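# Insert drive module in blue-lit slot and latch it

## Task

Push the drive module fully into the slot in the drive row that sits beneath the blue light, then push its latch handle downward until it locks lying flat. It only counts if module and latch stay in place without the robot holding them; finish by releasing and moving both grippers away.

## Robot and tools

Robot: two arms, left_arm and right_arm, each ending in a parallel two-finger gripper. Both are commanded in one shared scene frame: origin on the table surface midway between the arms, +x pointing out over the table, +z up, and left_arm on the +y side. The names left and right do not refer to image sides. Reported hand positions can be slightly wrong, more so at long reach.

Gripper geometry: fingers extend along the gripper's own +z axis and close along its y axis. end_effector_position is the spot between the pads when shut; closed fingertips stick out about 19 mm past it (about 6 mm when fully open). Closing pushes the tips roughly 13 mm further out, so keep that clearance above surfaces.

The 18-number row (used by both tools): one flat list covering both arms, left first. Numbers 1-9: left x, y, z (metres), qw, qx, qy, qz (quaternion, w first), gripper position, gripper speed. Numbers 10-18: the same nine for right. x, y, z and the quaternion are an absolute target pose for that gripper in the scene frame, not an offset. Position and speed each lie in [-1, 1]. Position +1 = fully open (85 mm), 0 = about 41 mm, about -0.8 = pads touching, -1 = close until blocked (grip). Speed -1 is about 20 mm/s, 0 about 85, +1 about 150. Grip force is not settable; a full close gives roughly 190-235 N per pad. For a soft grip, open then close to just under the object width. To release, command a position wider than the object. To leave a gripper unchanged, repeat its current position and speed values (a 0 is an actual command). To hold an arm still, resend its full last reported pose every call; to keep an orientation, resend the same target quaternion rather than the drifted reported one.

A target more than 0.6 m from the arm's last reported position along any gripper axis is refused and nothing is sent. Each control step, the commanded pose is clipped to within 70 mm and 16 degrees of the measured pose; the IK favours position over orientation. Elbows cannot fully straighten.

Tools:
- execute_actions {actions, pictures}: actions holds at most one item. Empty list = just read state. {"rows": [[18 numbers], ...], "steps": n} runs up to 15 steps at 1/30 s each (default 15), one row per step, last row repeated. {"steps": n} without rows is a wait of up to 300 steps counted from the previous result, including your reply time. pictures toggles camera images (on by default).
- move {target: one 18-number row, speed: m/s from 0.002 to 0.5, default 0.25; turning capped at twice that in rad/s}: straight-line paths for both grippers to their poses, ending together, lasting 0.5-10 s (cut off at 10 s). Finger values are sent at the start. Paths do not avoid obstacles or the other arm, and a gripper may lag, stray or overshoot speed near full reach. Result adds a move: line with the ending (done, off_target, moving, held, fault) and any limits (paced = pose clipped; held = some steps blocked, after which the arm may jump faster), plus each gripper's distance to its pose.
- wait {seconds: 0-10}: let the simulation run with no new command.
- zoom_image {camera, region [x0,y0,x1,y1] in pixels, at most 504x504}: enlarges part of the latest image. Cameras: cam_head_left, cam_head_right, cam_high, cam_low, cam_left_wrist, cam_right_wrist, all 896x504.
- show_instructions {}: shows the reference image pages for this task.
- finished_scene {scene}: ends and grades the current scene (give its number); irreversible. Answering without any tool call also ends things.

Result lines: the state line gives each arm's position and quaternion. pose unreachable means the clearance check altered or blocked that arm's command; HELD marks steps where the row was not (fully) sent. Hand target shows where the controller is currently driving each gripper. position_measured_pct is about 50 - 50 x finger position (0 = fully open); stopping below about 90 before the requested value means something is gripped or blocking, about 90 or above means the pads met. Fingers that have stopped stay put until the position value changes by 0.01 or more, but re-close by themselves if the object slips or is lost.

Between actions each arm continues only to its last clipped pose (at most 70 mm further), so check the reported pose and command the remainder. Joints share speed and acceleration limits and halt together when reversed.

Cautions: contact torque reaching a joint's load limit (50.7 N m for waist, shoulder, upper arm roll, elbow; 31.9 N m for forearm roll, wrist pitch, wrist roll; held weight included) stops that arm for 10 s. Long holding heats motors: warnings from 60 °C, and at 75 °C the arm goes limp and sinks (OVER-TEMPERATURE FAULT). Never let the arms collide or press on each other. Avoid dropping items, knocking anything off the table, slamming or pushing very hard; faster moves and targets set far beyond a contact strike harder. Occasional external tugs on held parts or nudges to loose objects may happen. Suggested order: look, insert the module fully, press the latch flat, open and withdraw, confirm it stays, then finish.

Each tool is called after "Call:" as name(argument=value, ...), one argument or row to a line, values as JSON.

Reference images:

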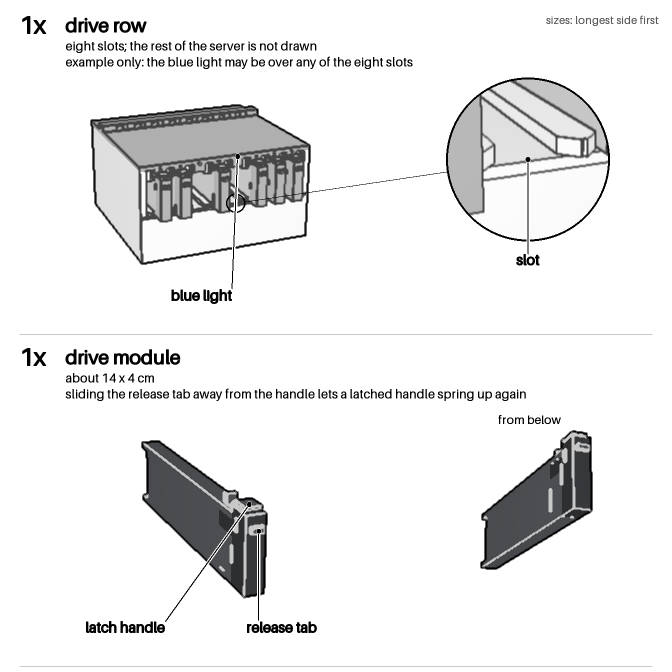

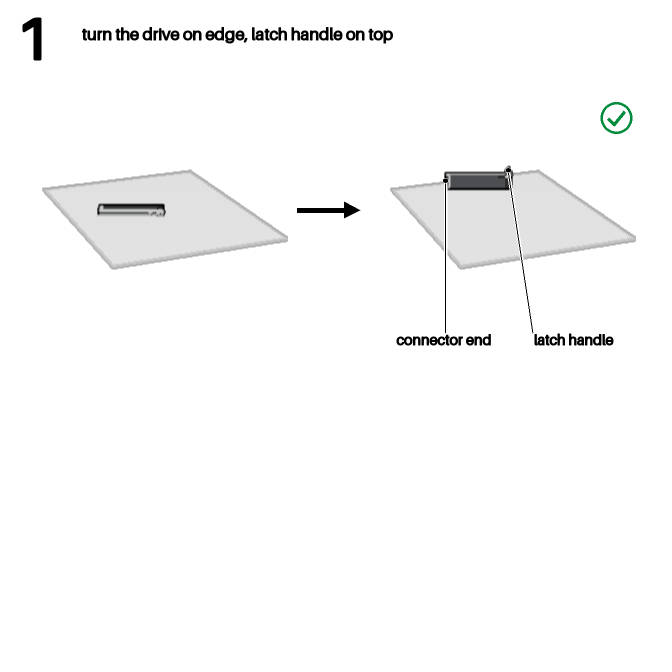

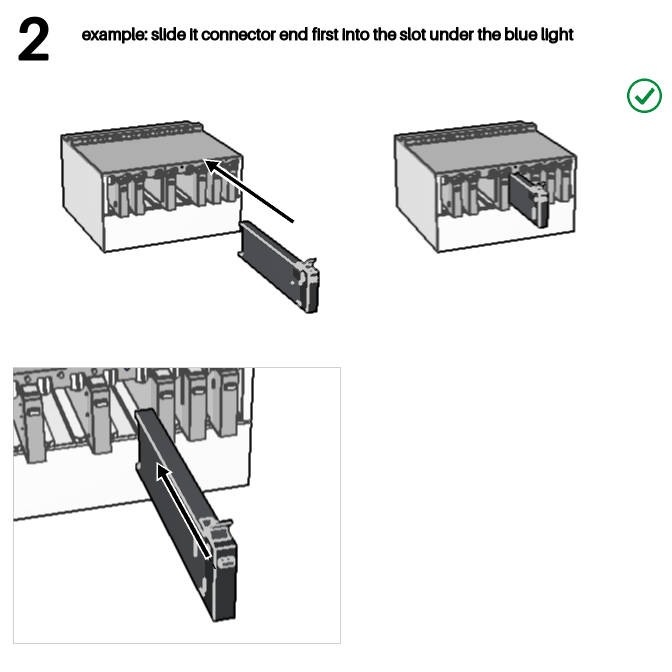

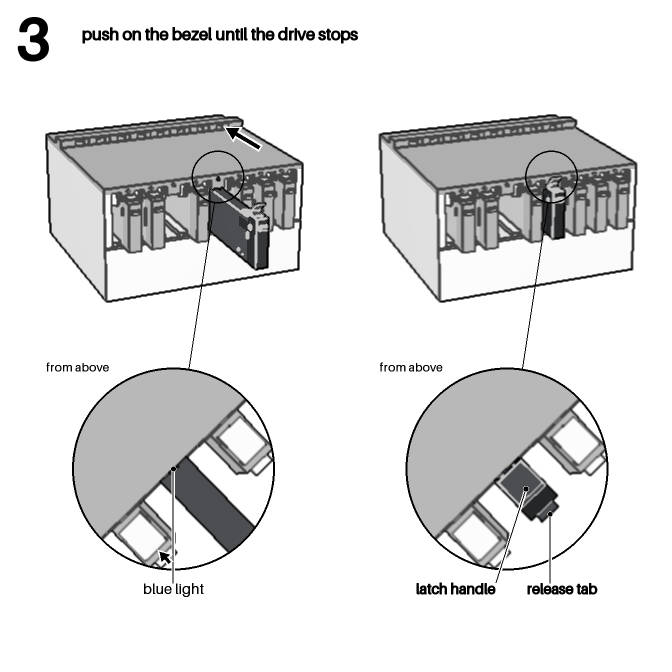

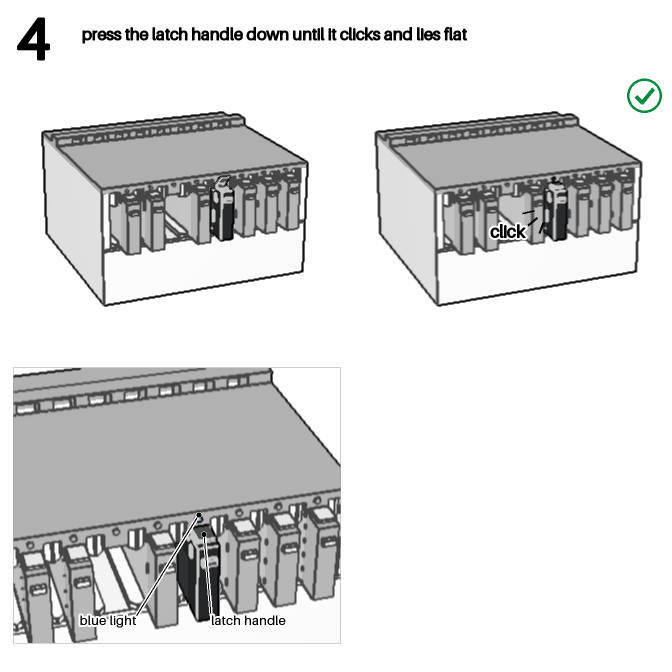

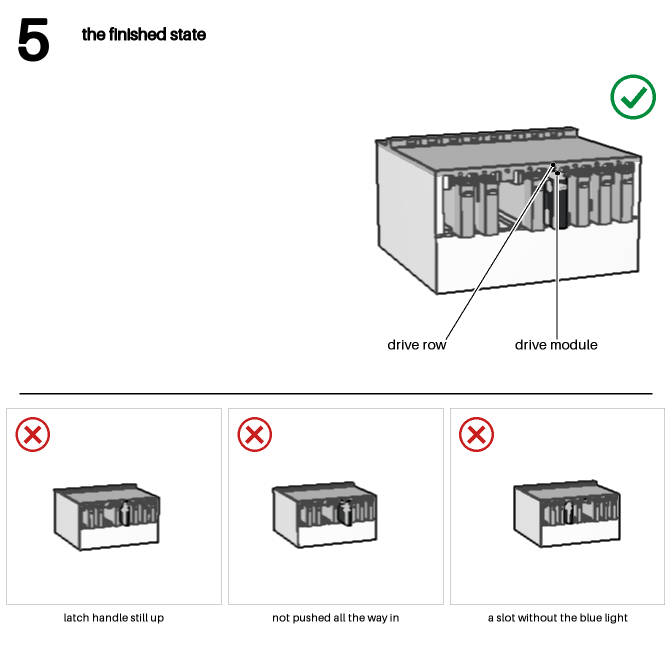

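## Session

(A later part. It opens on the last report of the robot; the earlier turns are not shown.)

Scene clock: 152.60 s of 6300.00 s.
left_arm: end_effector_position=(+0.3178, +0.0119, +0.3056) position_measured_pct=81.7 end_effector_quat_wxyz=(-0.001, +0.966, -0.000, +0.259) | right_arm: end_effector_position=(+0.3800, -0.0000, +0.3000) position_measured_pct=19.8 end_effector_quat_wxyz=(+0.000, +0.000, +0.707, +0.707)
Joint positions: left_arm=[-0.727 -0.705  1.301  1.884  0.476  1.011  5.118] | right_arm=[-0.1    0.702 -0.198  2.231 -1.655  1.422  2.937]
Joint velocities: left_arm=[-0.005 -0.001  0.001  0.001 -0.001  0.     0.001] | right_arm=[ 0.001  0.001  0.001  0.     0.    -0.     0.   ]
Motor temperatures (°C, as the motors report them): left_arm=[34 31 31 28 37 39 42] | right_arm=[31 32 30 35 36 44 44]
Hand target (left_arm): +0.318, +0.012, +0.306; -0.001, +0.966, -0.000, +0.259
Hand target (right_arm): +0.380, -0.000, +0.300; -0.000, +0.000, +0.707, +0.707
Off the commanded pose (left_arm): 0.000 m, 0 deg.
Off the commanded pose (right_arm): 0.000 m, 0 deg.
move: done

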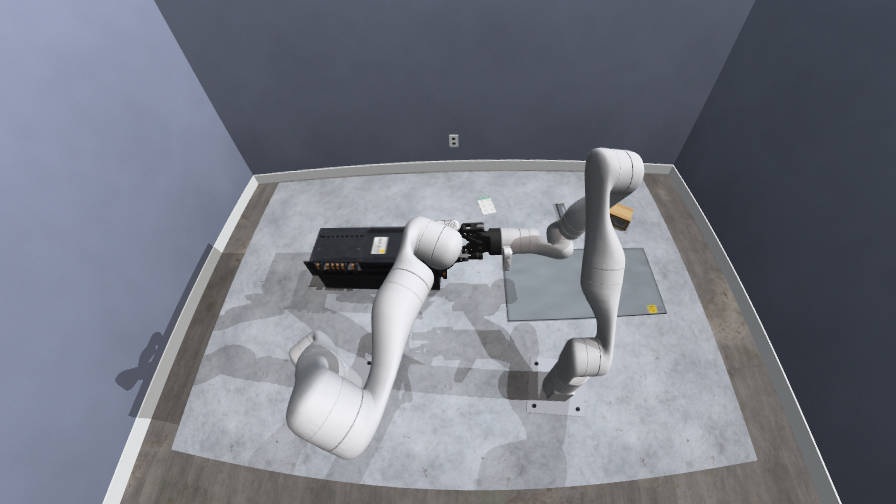

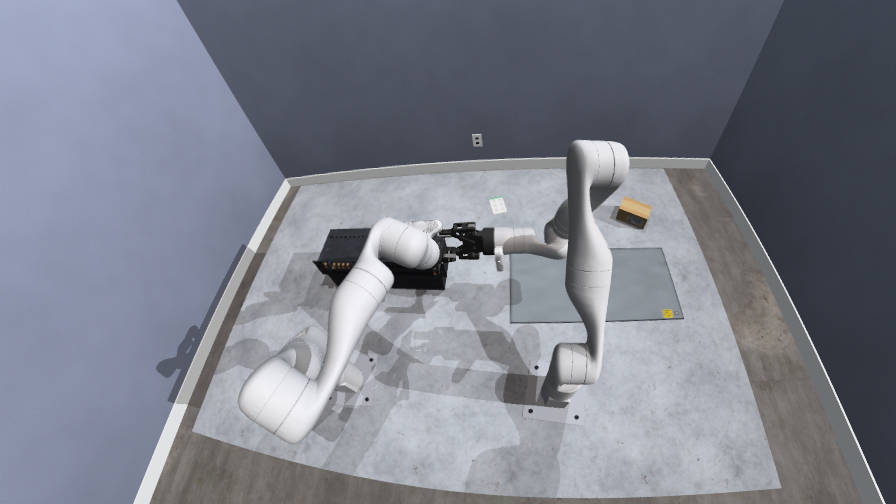

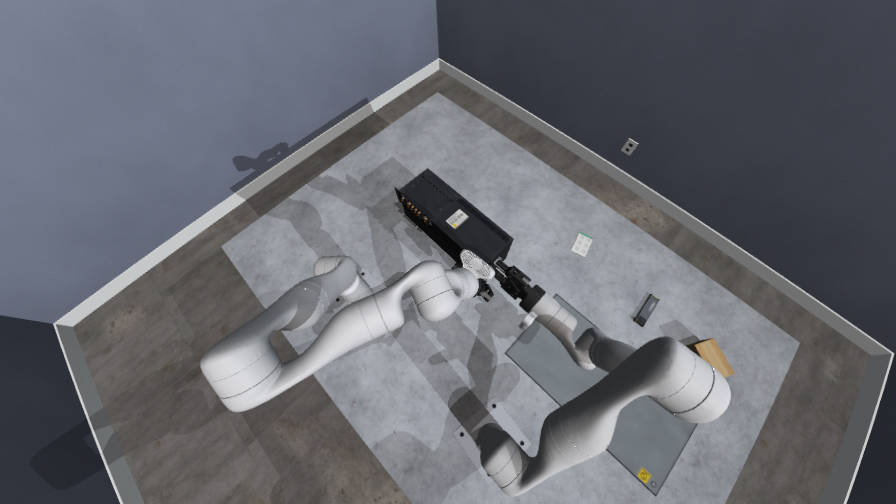

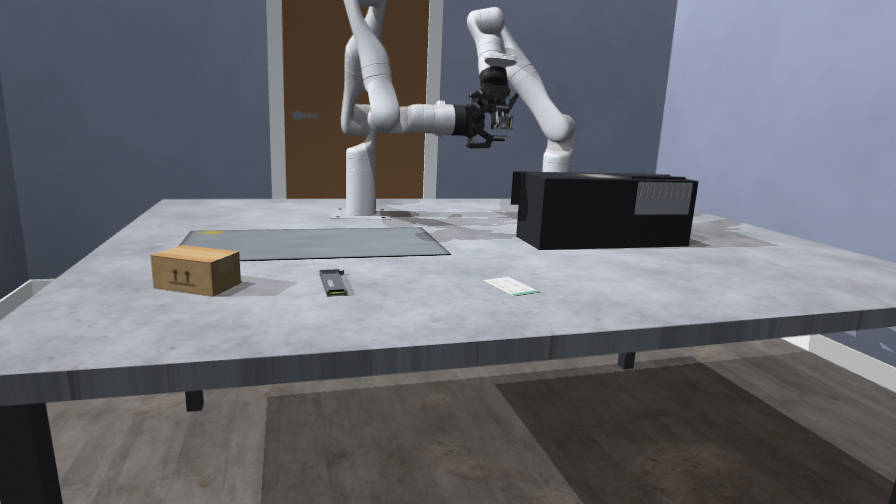

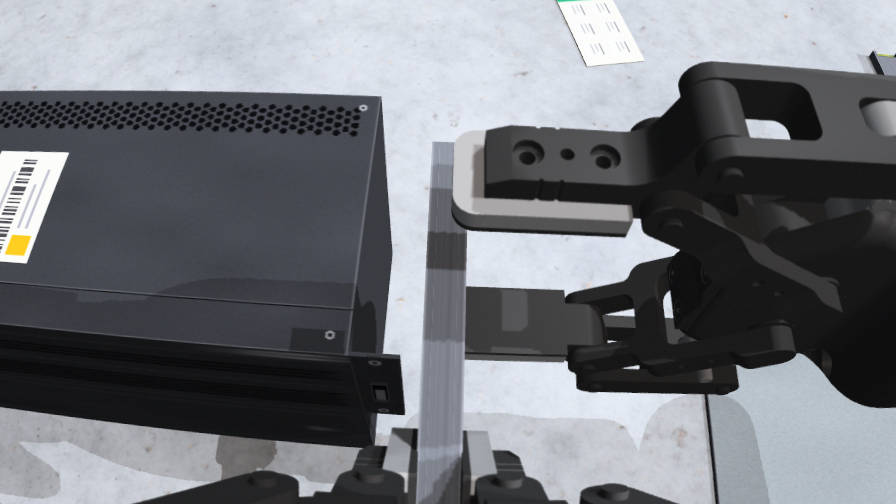

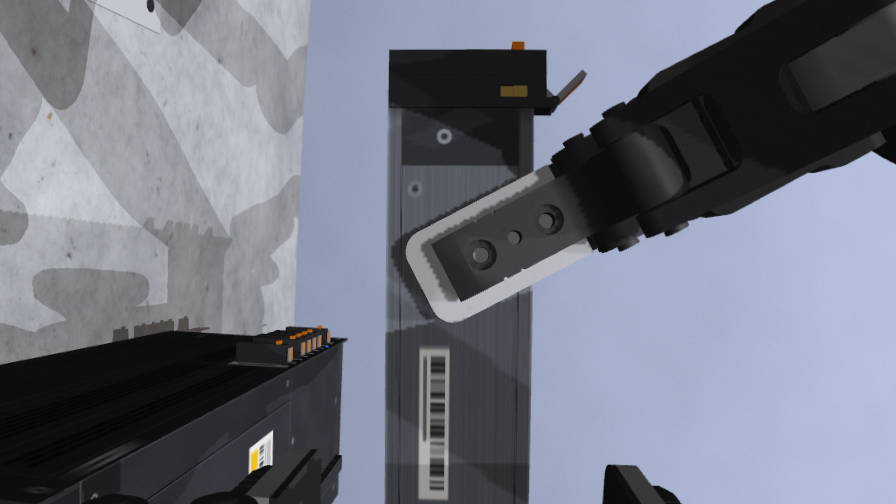

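Call:
move(
  target=[0.318,0.012,0.3065,0,0.966,0,0.259,-0.72,-0.5,0.38,0,0.3,0,0,0.7071,0.7071,-0.3,-0.5],
  speed=0.02,
)

Call:
execute_actions(
  actions=[
    {"rows":[[0.318,0.012,0.3065,0,0.966,0,0.259,-0.3,0,0.38,0,0.3,0,0,0.7071,0.7071,-0.3,-0.5]],"steps":10},
  ],
  pictures=false,
)

Call:
move(
  target=[0.312,0.012,0.308,0,0.9945,0,0.1045,-0.3,0,0.38,0,0.3,0,0,0.7071,0.7071,-0.3,-0.5],
  speed=0.1,
)

Scene clock: 167.27 s of 6300.00 s.
left_arm: end_effector_position=(+0.3181, +0.0124, +0.3065) position_measured_pct=81.7 end_effector_quat_wxyz=(-0.000, +0.966, +0.000, +0.259) | right_arm: end_effector_position=(+0.3801, -0.0001, +0.2999) position_measured_pct=59.1 end_effector_quat_wxyz=(+0.000, -0.000, +0.707, +0.707)
Joint positions: left_arm=[-0.727 -0.703  1.298  1.883  0.475  1.012  5.118] | right_arm=[-0.099  0.702 -0.198  2.231 -1.655  1.422  2.937]
Joint velocities: left_arm=[-0.    -0.001  0.001  0.001  0.001 -0.     0.   ] | right_arm=[ 0.002  0.001  0.001 -0.     0.    -0.001 -0.   ]
Motor temperatures (°C, as the motors report them): left_arm=[34 31 31 28 37 39 42] | right_arm=[31 33 30 35 36 44 44]
Hand target (left_arm): +0.318, +0.012, +0.307; +0.000, +0.966, +0.000, +0.259
Hand target (right_arm): +0.380, -0.000, +0.300; +0.000, -0.000, +0.707, +0.707
Off the commanded pose (left_arm): 0.000 m, 0 deg.
Off the commanded pose (right_arm): 0.000 m, 0 deg.
After step 90, 10.63 s passed at rest.
move: done

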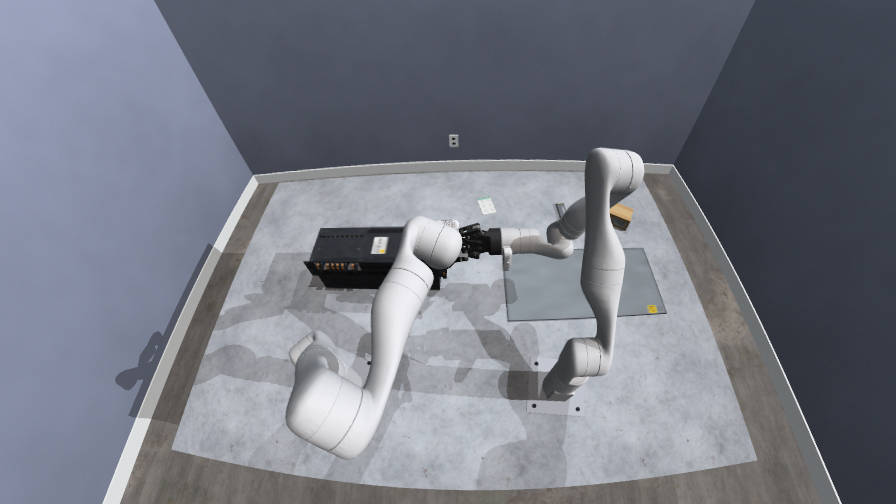

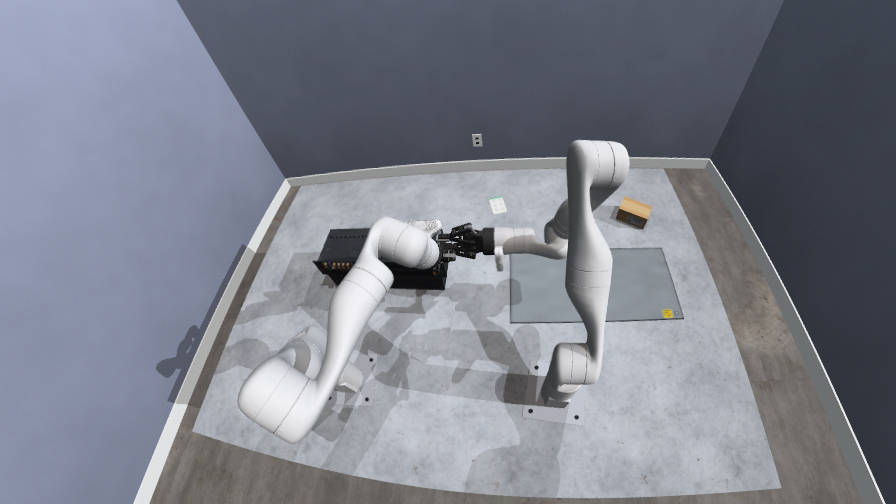

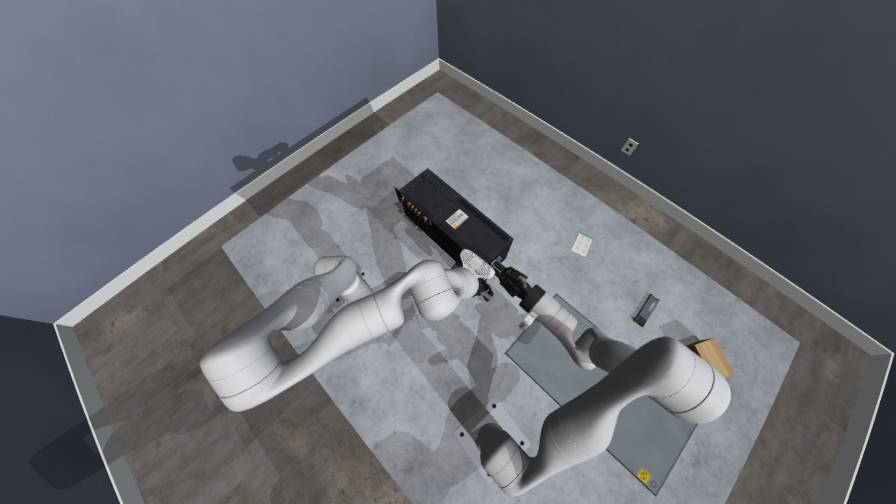

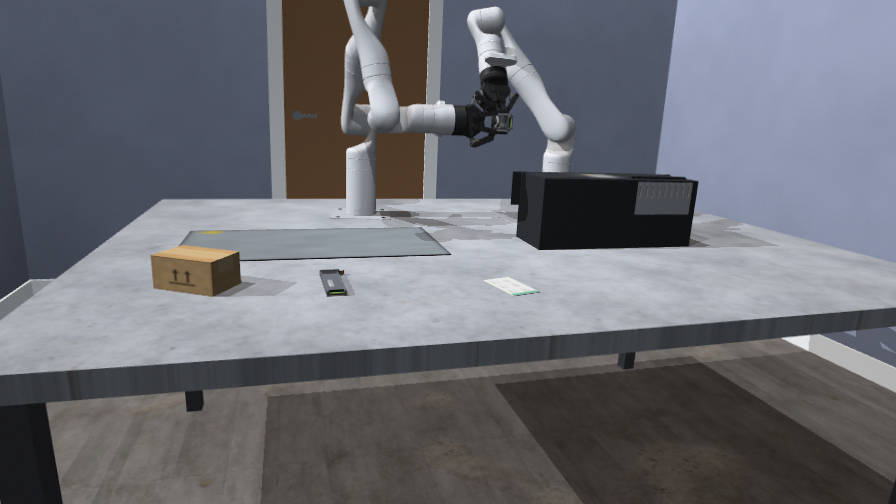

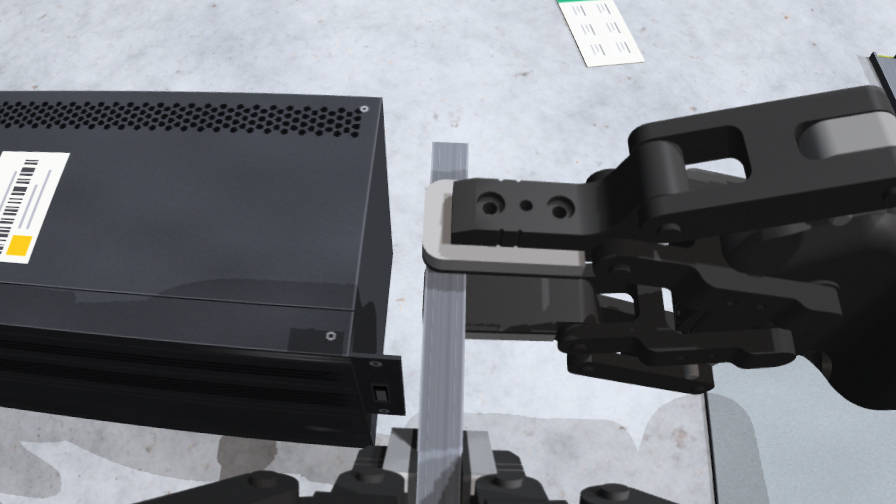

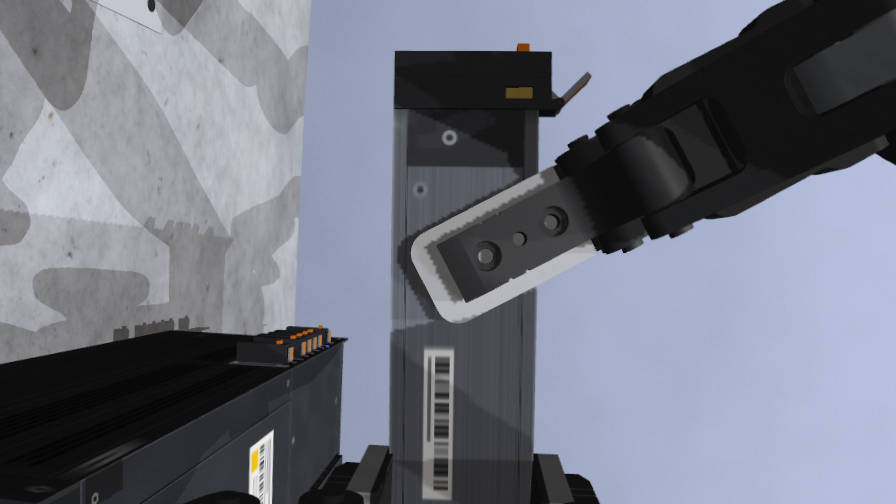

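Scene clock: 167.60 s of 6300.00 s.
left_arm: end_effector_position=(+0.3180, +0.0120, +0.3065) position_measured_pct=65.5 end_effector_quat_wxyz=(+0.000, +0.966, +0.000, +0.259) | right_arm: end_effector_position=(+0.3800, -0.0000, +0.3000) position_measured_pct=59.1 end_effector_quat_wxyz=(+0.000, -0.000, +0.707, +0.707)
Joint positions: left_arm=[-0.726 -0.703  1.299  1.883  0.475  1.012  5.118] | right_arm=[-0.1    0.702 -0.198  2.231 -1.655  1.422  2.937]
Joint velocities: left_arm=[-0.    -0.     0.001  0.001 -0.    -0.     0.   ] | right_arm=[-0.     0.     0.002  0.     0.     0.    -0.   ]
Motor temperatures (°C, as the motors report them): left_arm=[34 31 31 28 37 39 42] | right_arm=[31 33 30 35 36 44 44]
Hand target (left_arm): +0.318, +0.012, +0.306; -0.000, +0.966, +0.000, +0.259
Hand target (right_arm): +0.380, -0.000, +0.300; +0.000, +0.000, +0.707, +0.707
Off the commanded pose (left_arm): 0.000 m, 0 deg.
Off the commanded pose (right_arm): 0.000 m, 0 deg.
Steps of this call (steps 1 to 10: all 10 steps of this action). Readings (end_effector_position | what the end effector reports):
1: left_arm (+0.3181, +0.0124, +0.3065) | right_arm (+0.3801, -0.0001, +0.2999) | left_arm position_measured_pct=81.7 | right_arm position_measured_pct=59.1
2: left_arm (+0.3181, +0.0124, +0.3064) | right_arm (+0.3800, -0.0001, +0.3000) | left_arm position_measured_pct=81.7 | right_arm position_measured_pct=59.1
4: left_arm (+0.3181, +0.0121, +0.3065) | right_arm (+0.3800, -0.0000, +0.3000) | left_arm position_measured_pct=77.4 | right_arm position_measured_pct=59.1
8: left_arm (+0.3180, +0.0120, +0.3065) | right_arm (+0.3800, -0.0000, +0.3000) | left_arm position_measured_pct=67.1 | right_arm position_measured_pct=59.1
10: the state above

Scene clock: 169.73 s of 6300.00 s.
left_arm: end_effector_position=(+0.3116, +0.0118, +0.3075) position_measured_pct=65.1 end_effector_quat_wxyz=(-0.000, +0.995, -0.001, +0.104) | right_arm: end_effector_position=(+0.3800, +0.0000, +0.3000) position_measured_pct=59.1 end_effector_quat_wxyz=(+0.000, +0.000, +0.707, +0.707)
Joint positions: left_arm=[-1.006 -0.564  1.503  1.694  0.491  1.306  5.068] | right_arm=[-0.1    0.702 -0.198  2.231 -1.655  1.422  2.937]
Joint velocities: left_arm=[-0.014  0.001  0.002 -0.002 -0.     0.003 -0.001] | right_arm=[-0.001  0.001 -0.    -0.    -0.     0.001  0.   ]
Motor temperatures (°C, as the motors report them): left_arm=[34 31 31 28 37 39 42] | right_arm=[31 33 30 35 36 44 44]
Hand target (left_arm): +0.312, +0.012, +0.308; -0.000, +0.995, -0.000, +0.104
Hand target (right_arm): +0.380, +0.000, +0.300; +0.000, +0.000, +0.707, +0.707
Off the commanded pose (left_arm): 0.001 m, 0 deg.
Off the commanded pose (right_arm): 0.000 m, 0 deg.
move: done

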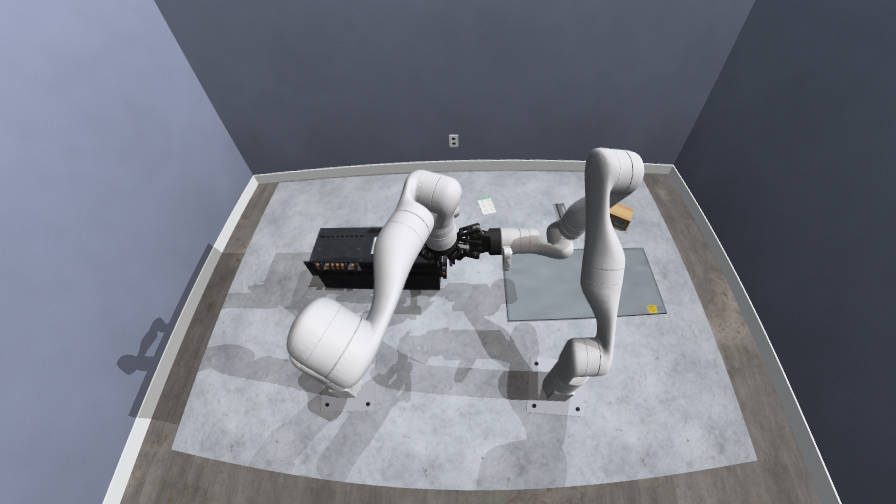

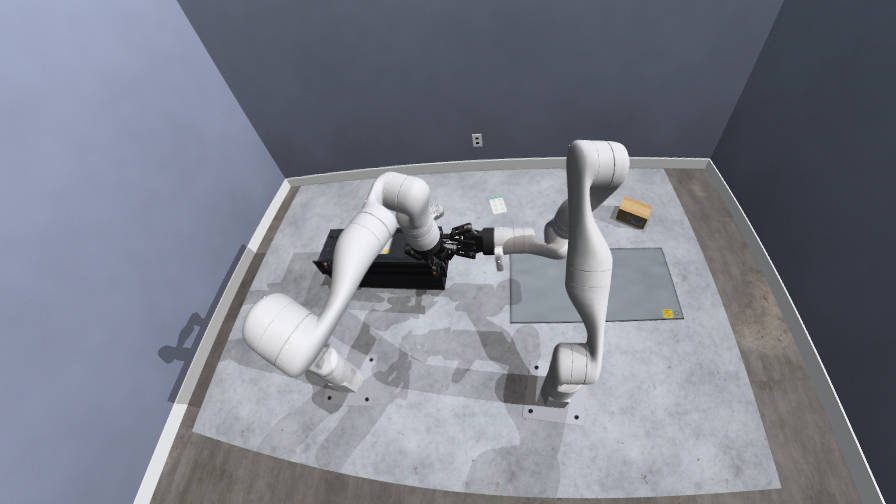

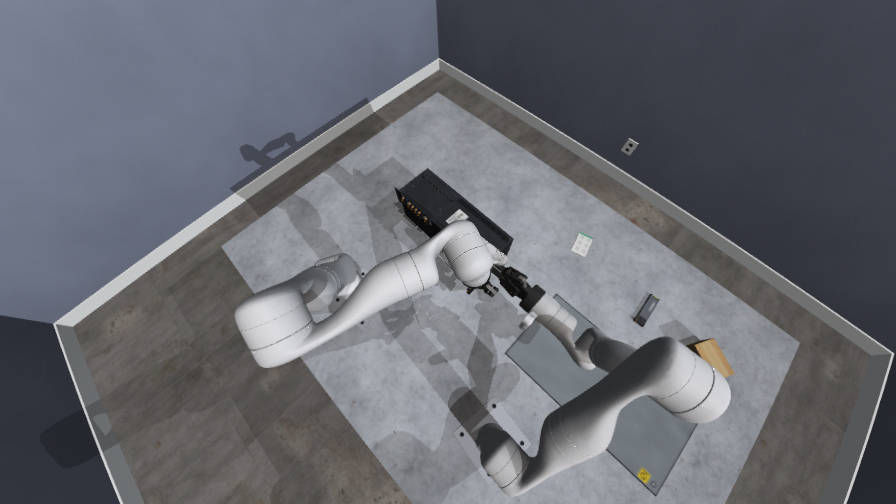

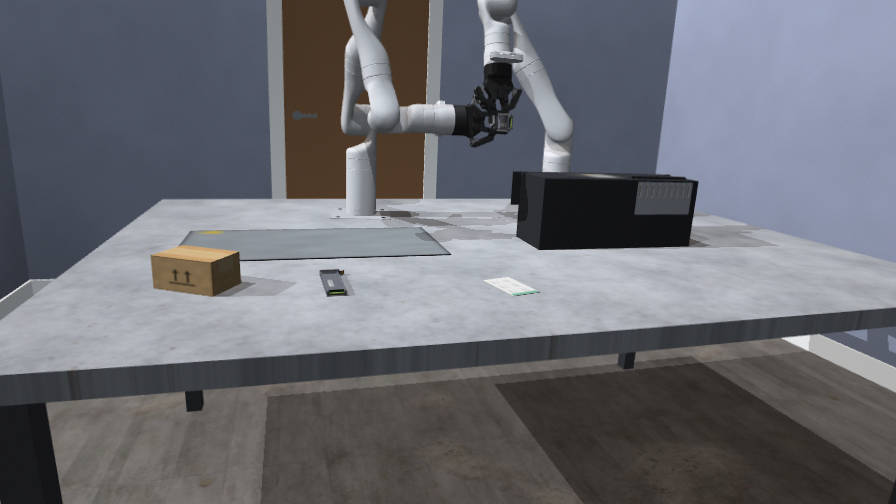

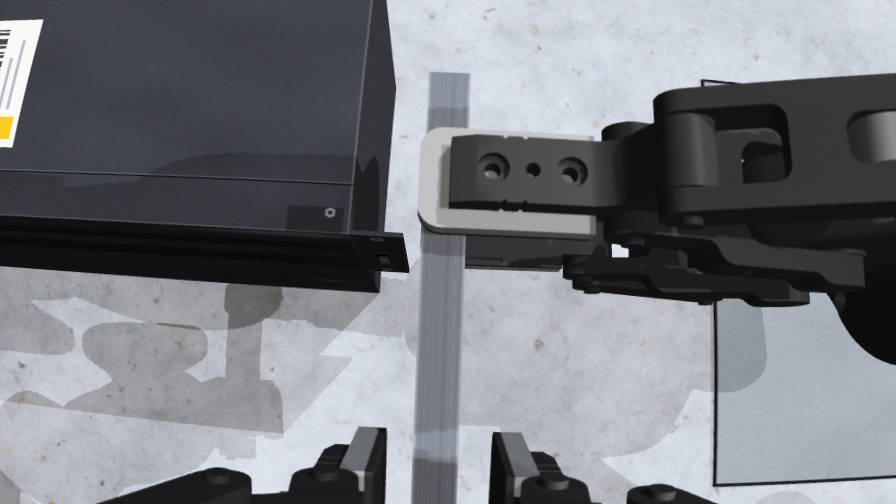

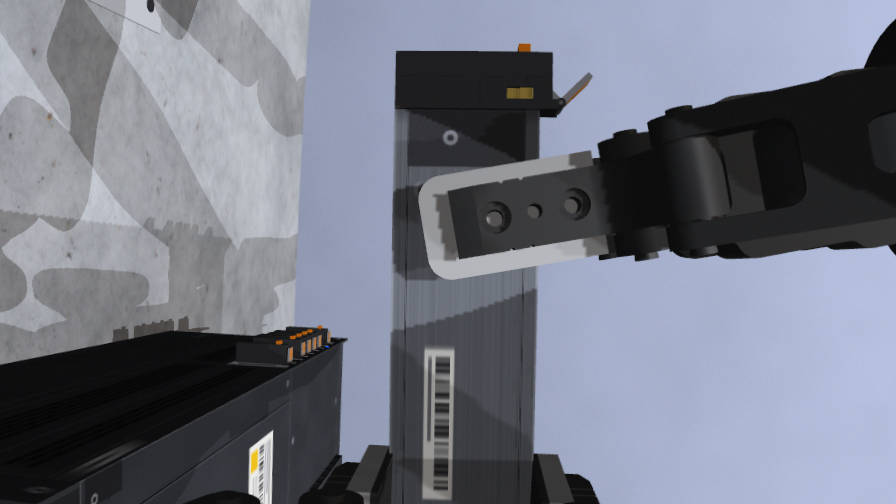

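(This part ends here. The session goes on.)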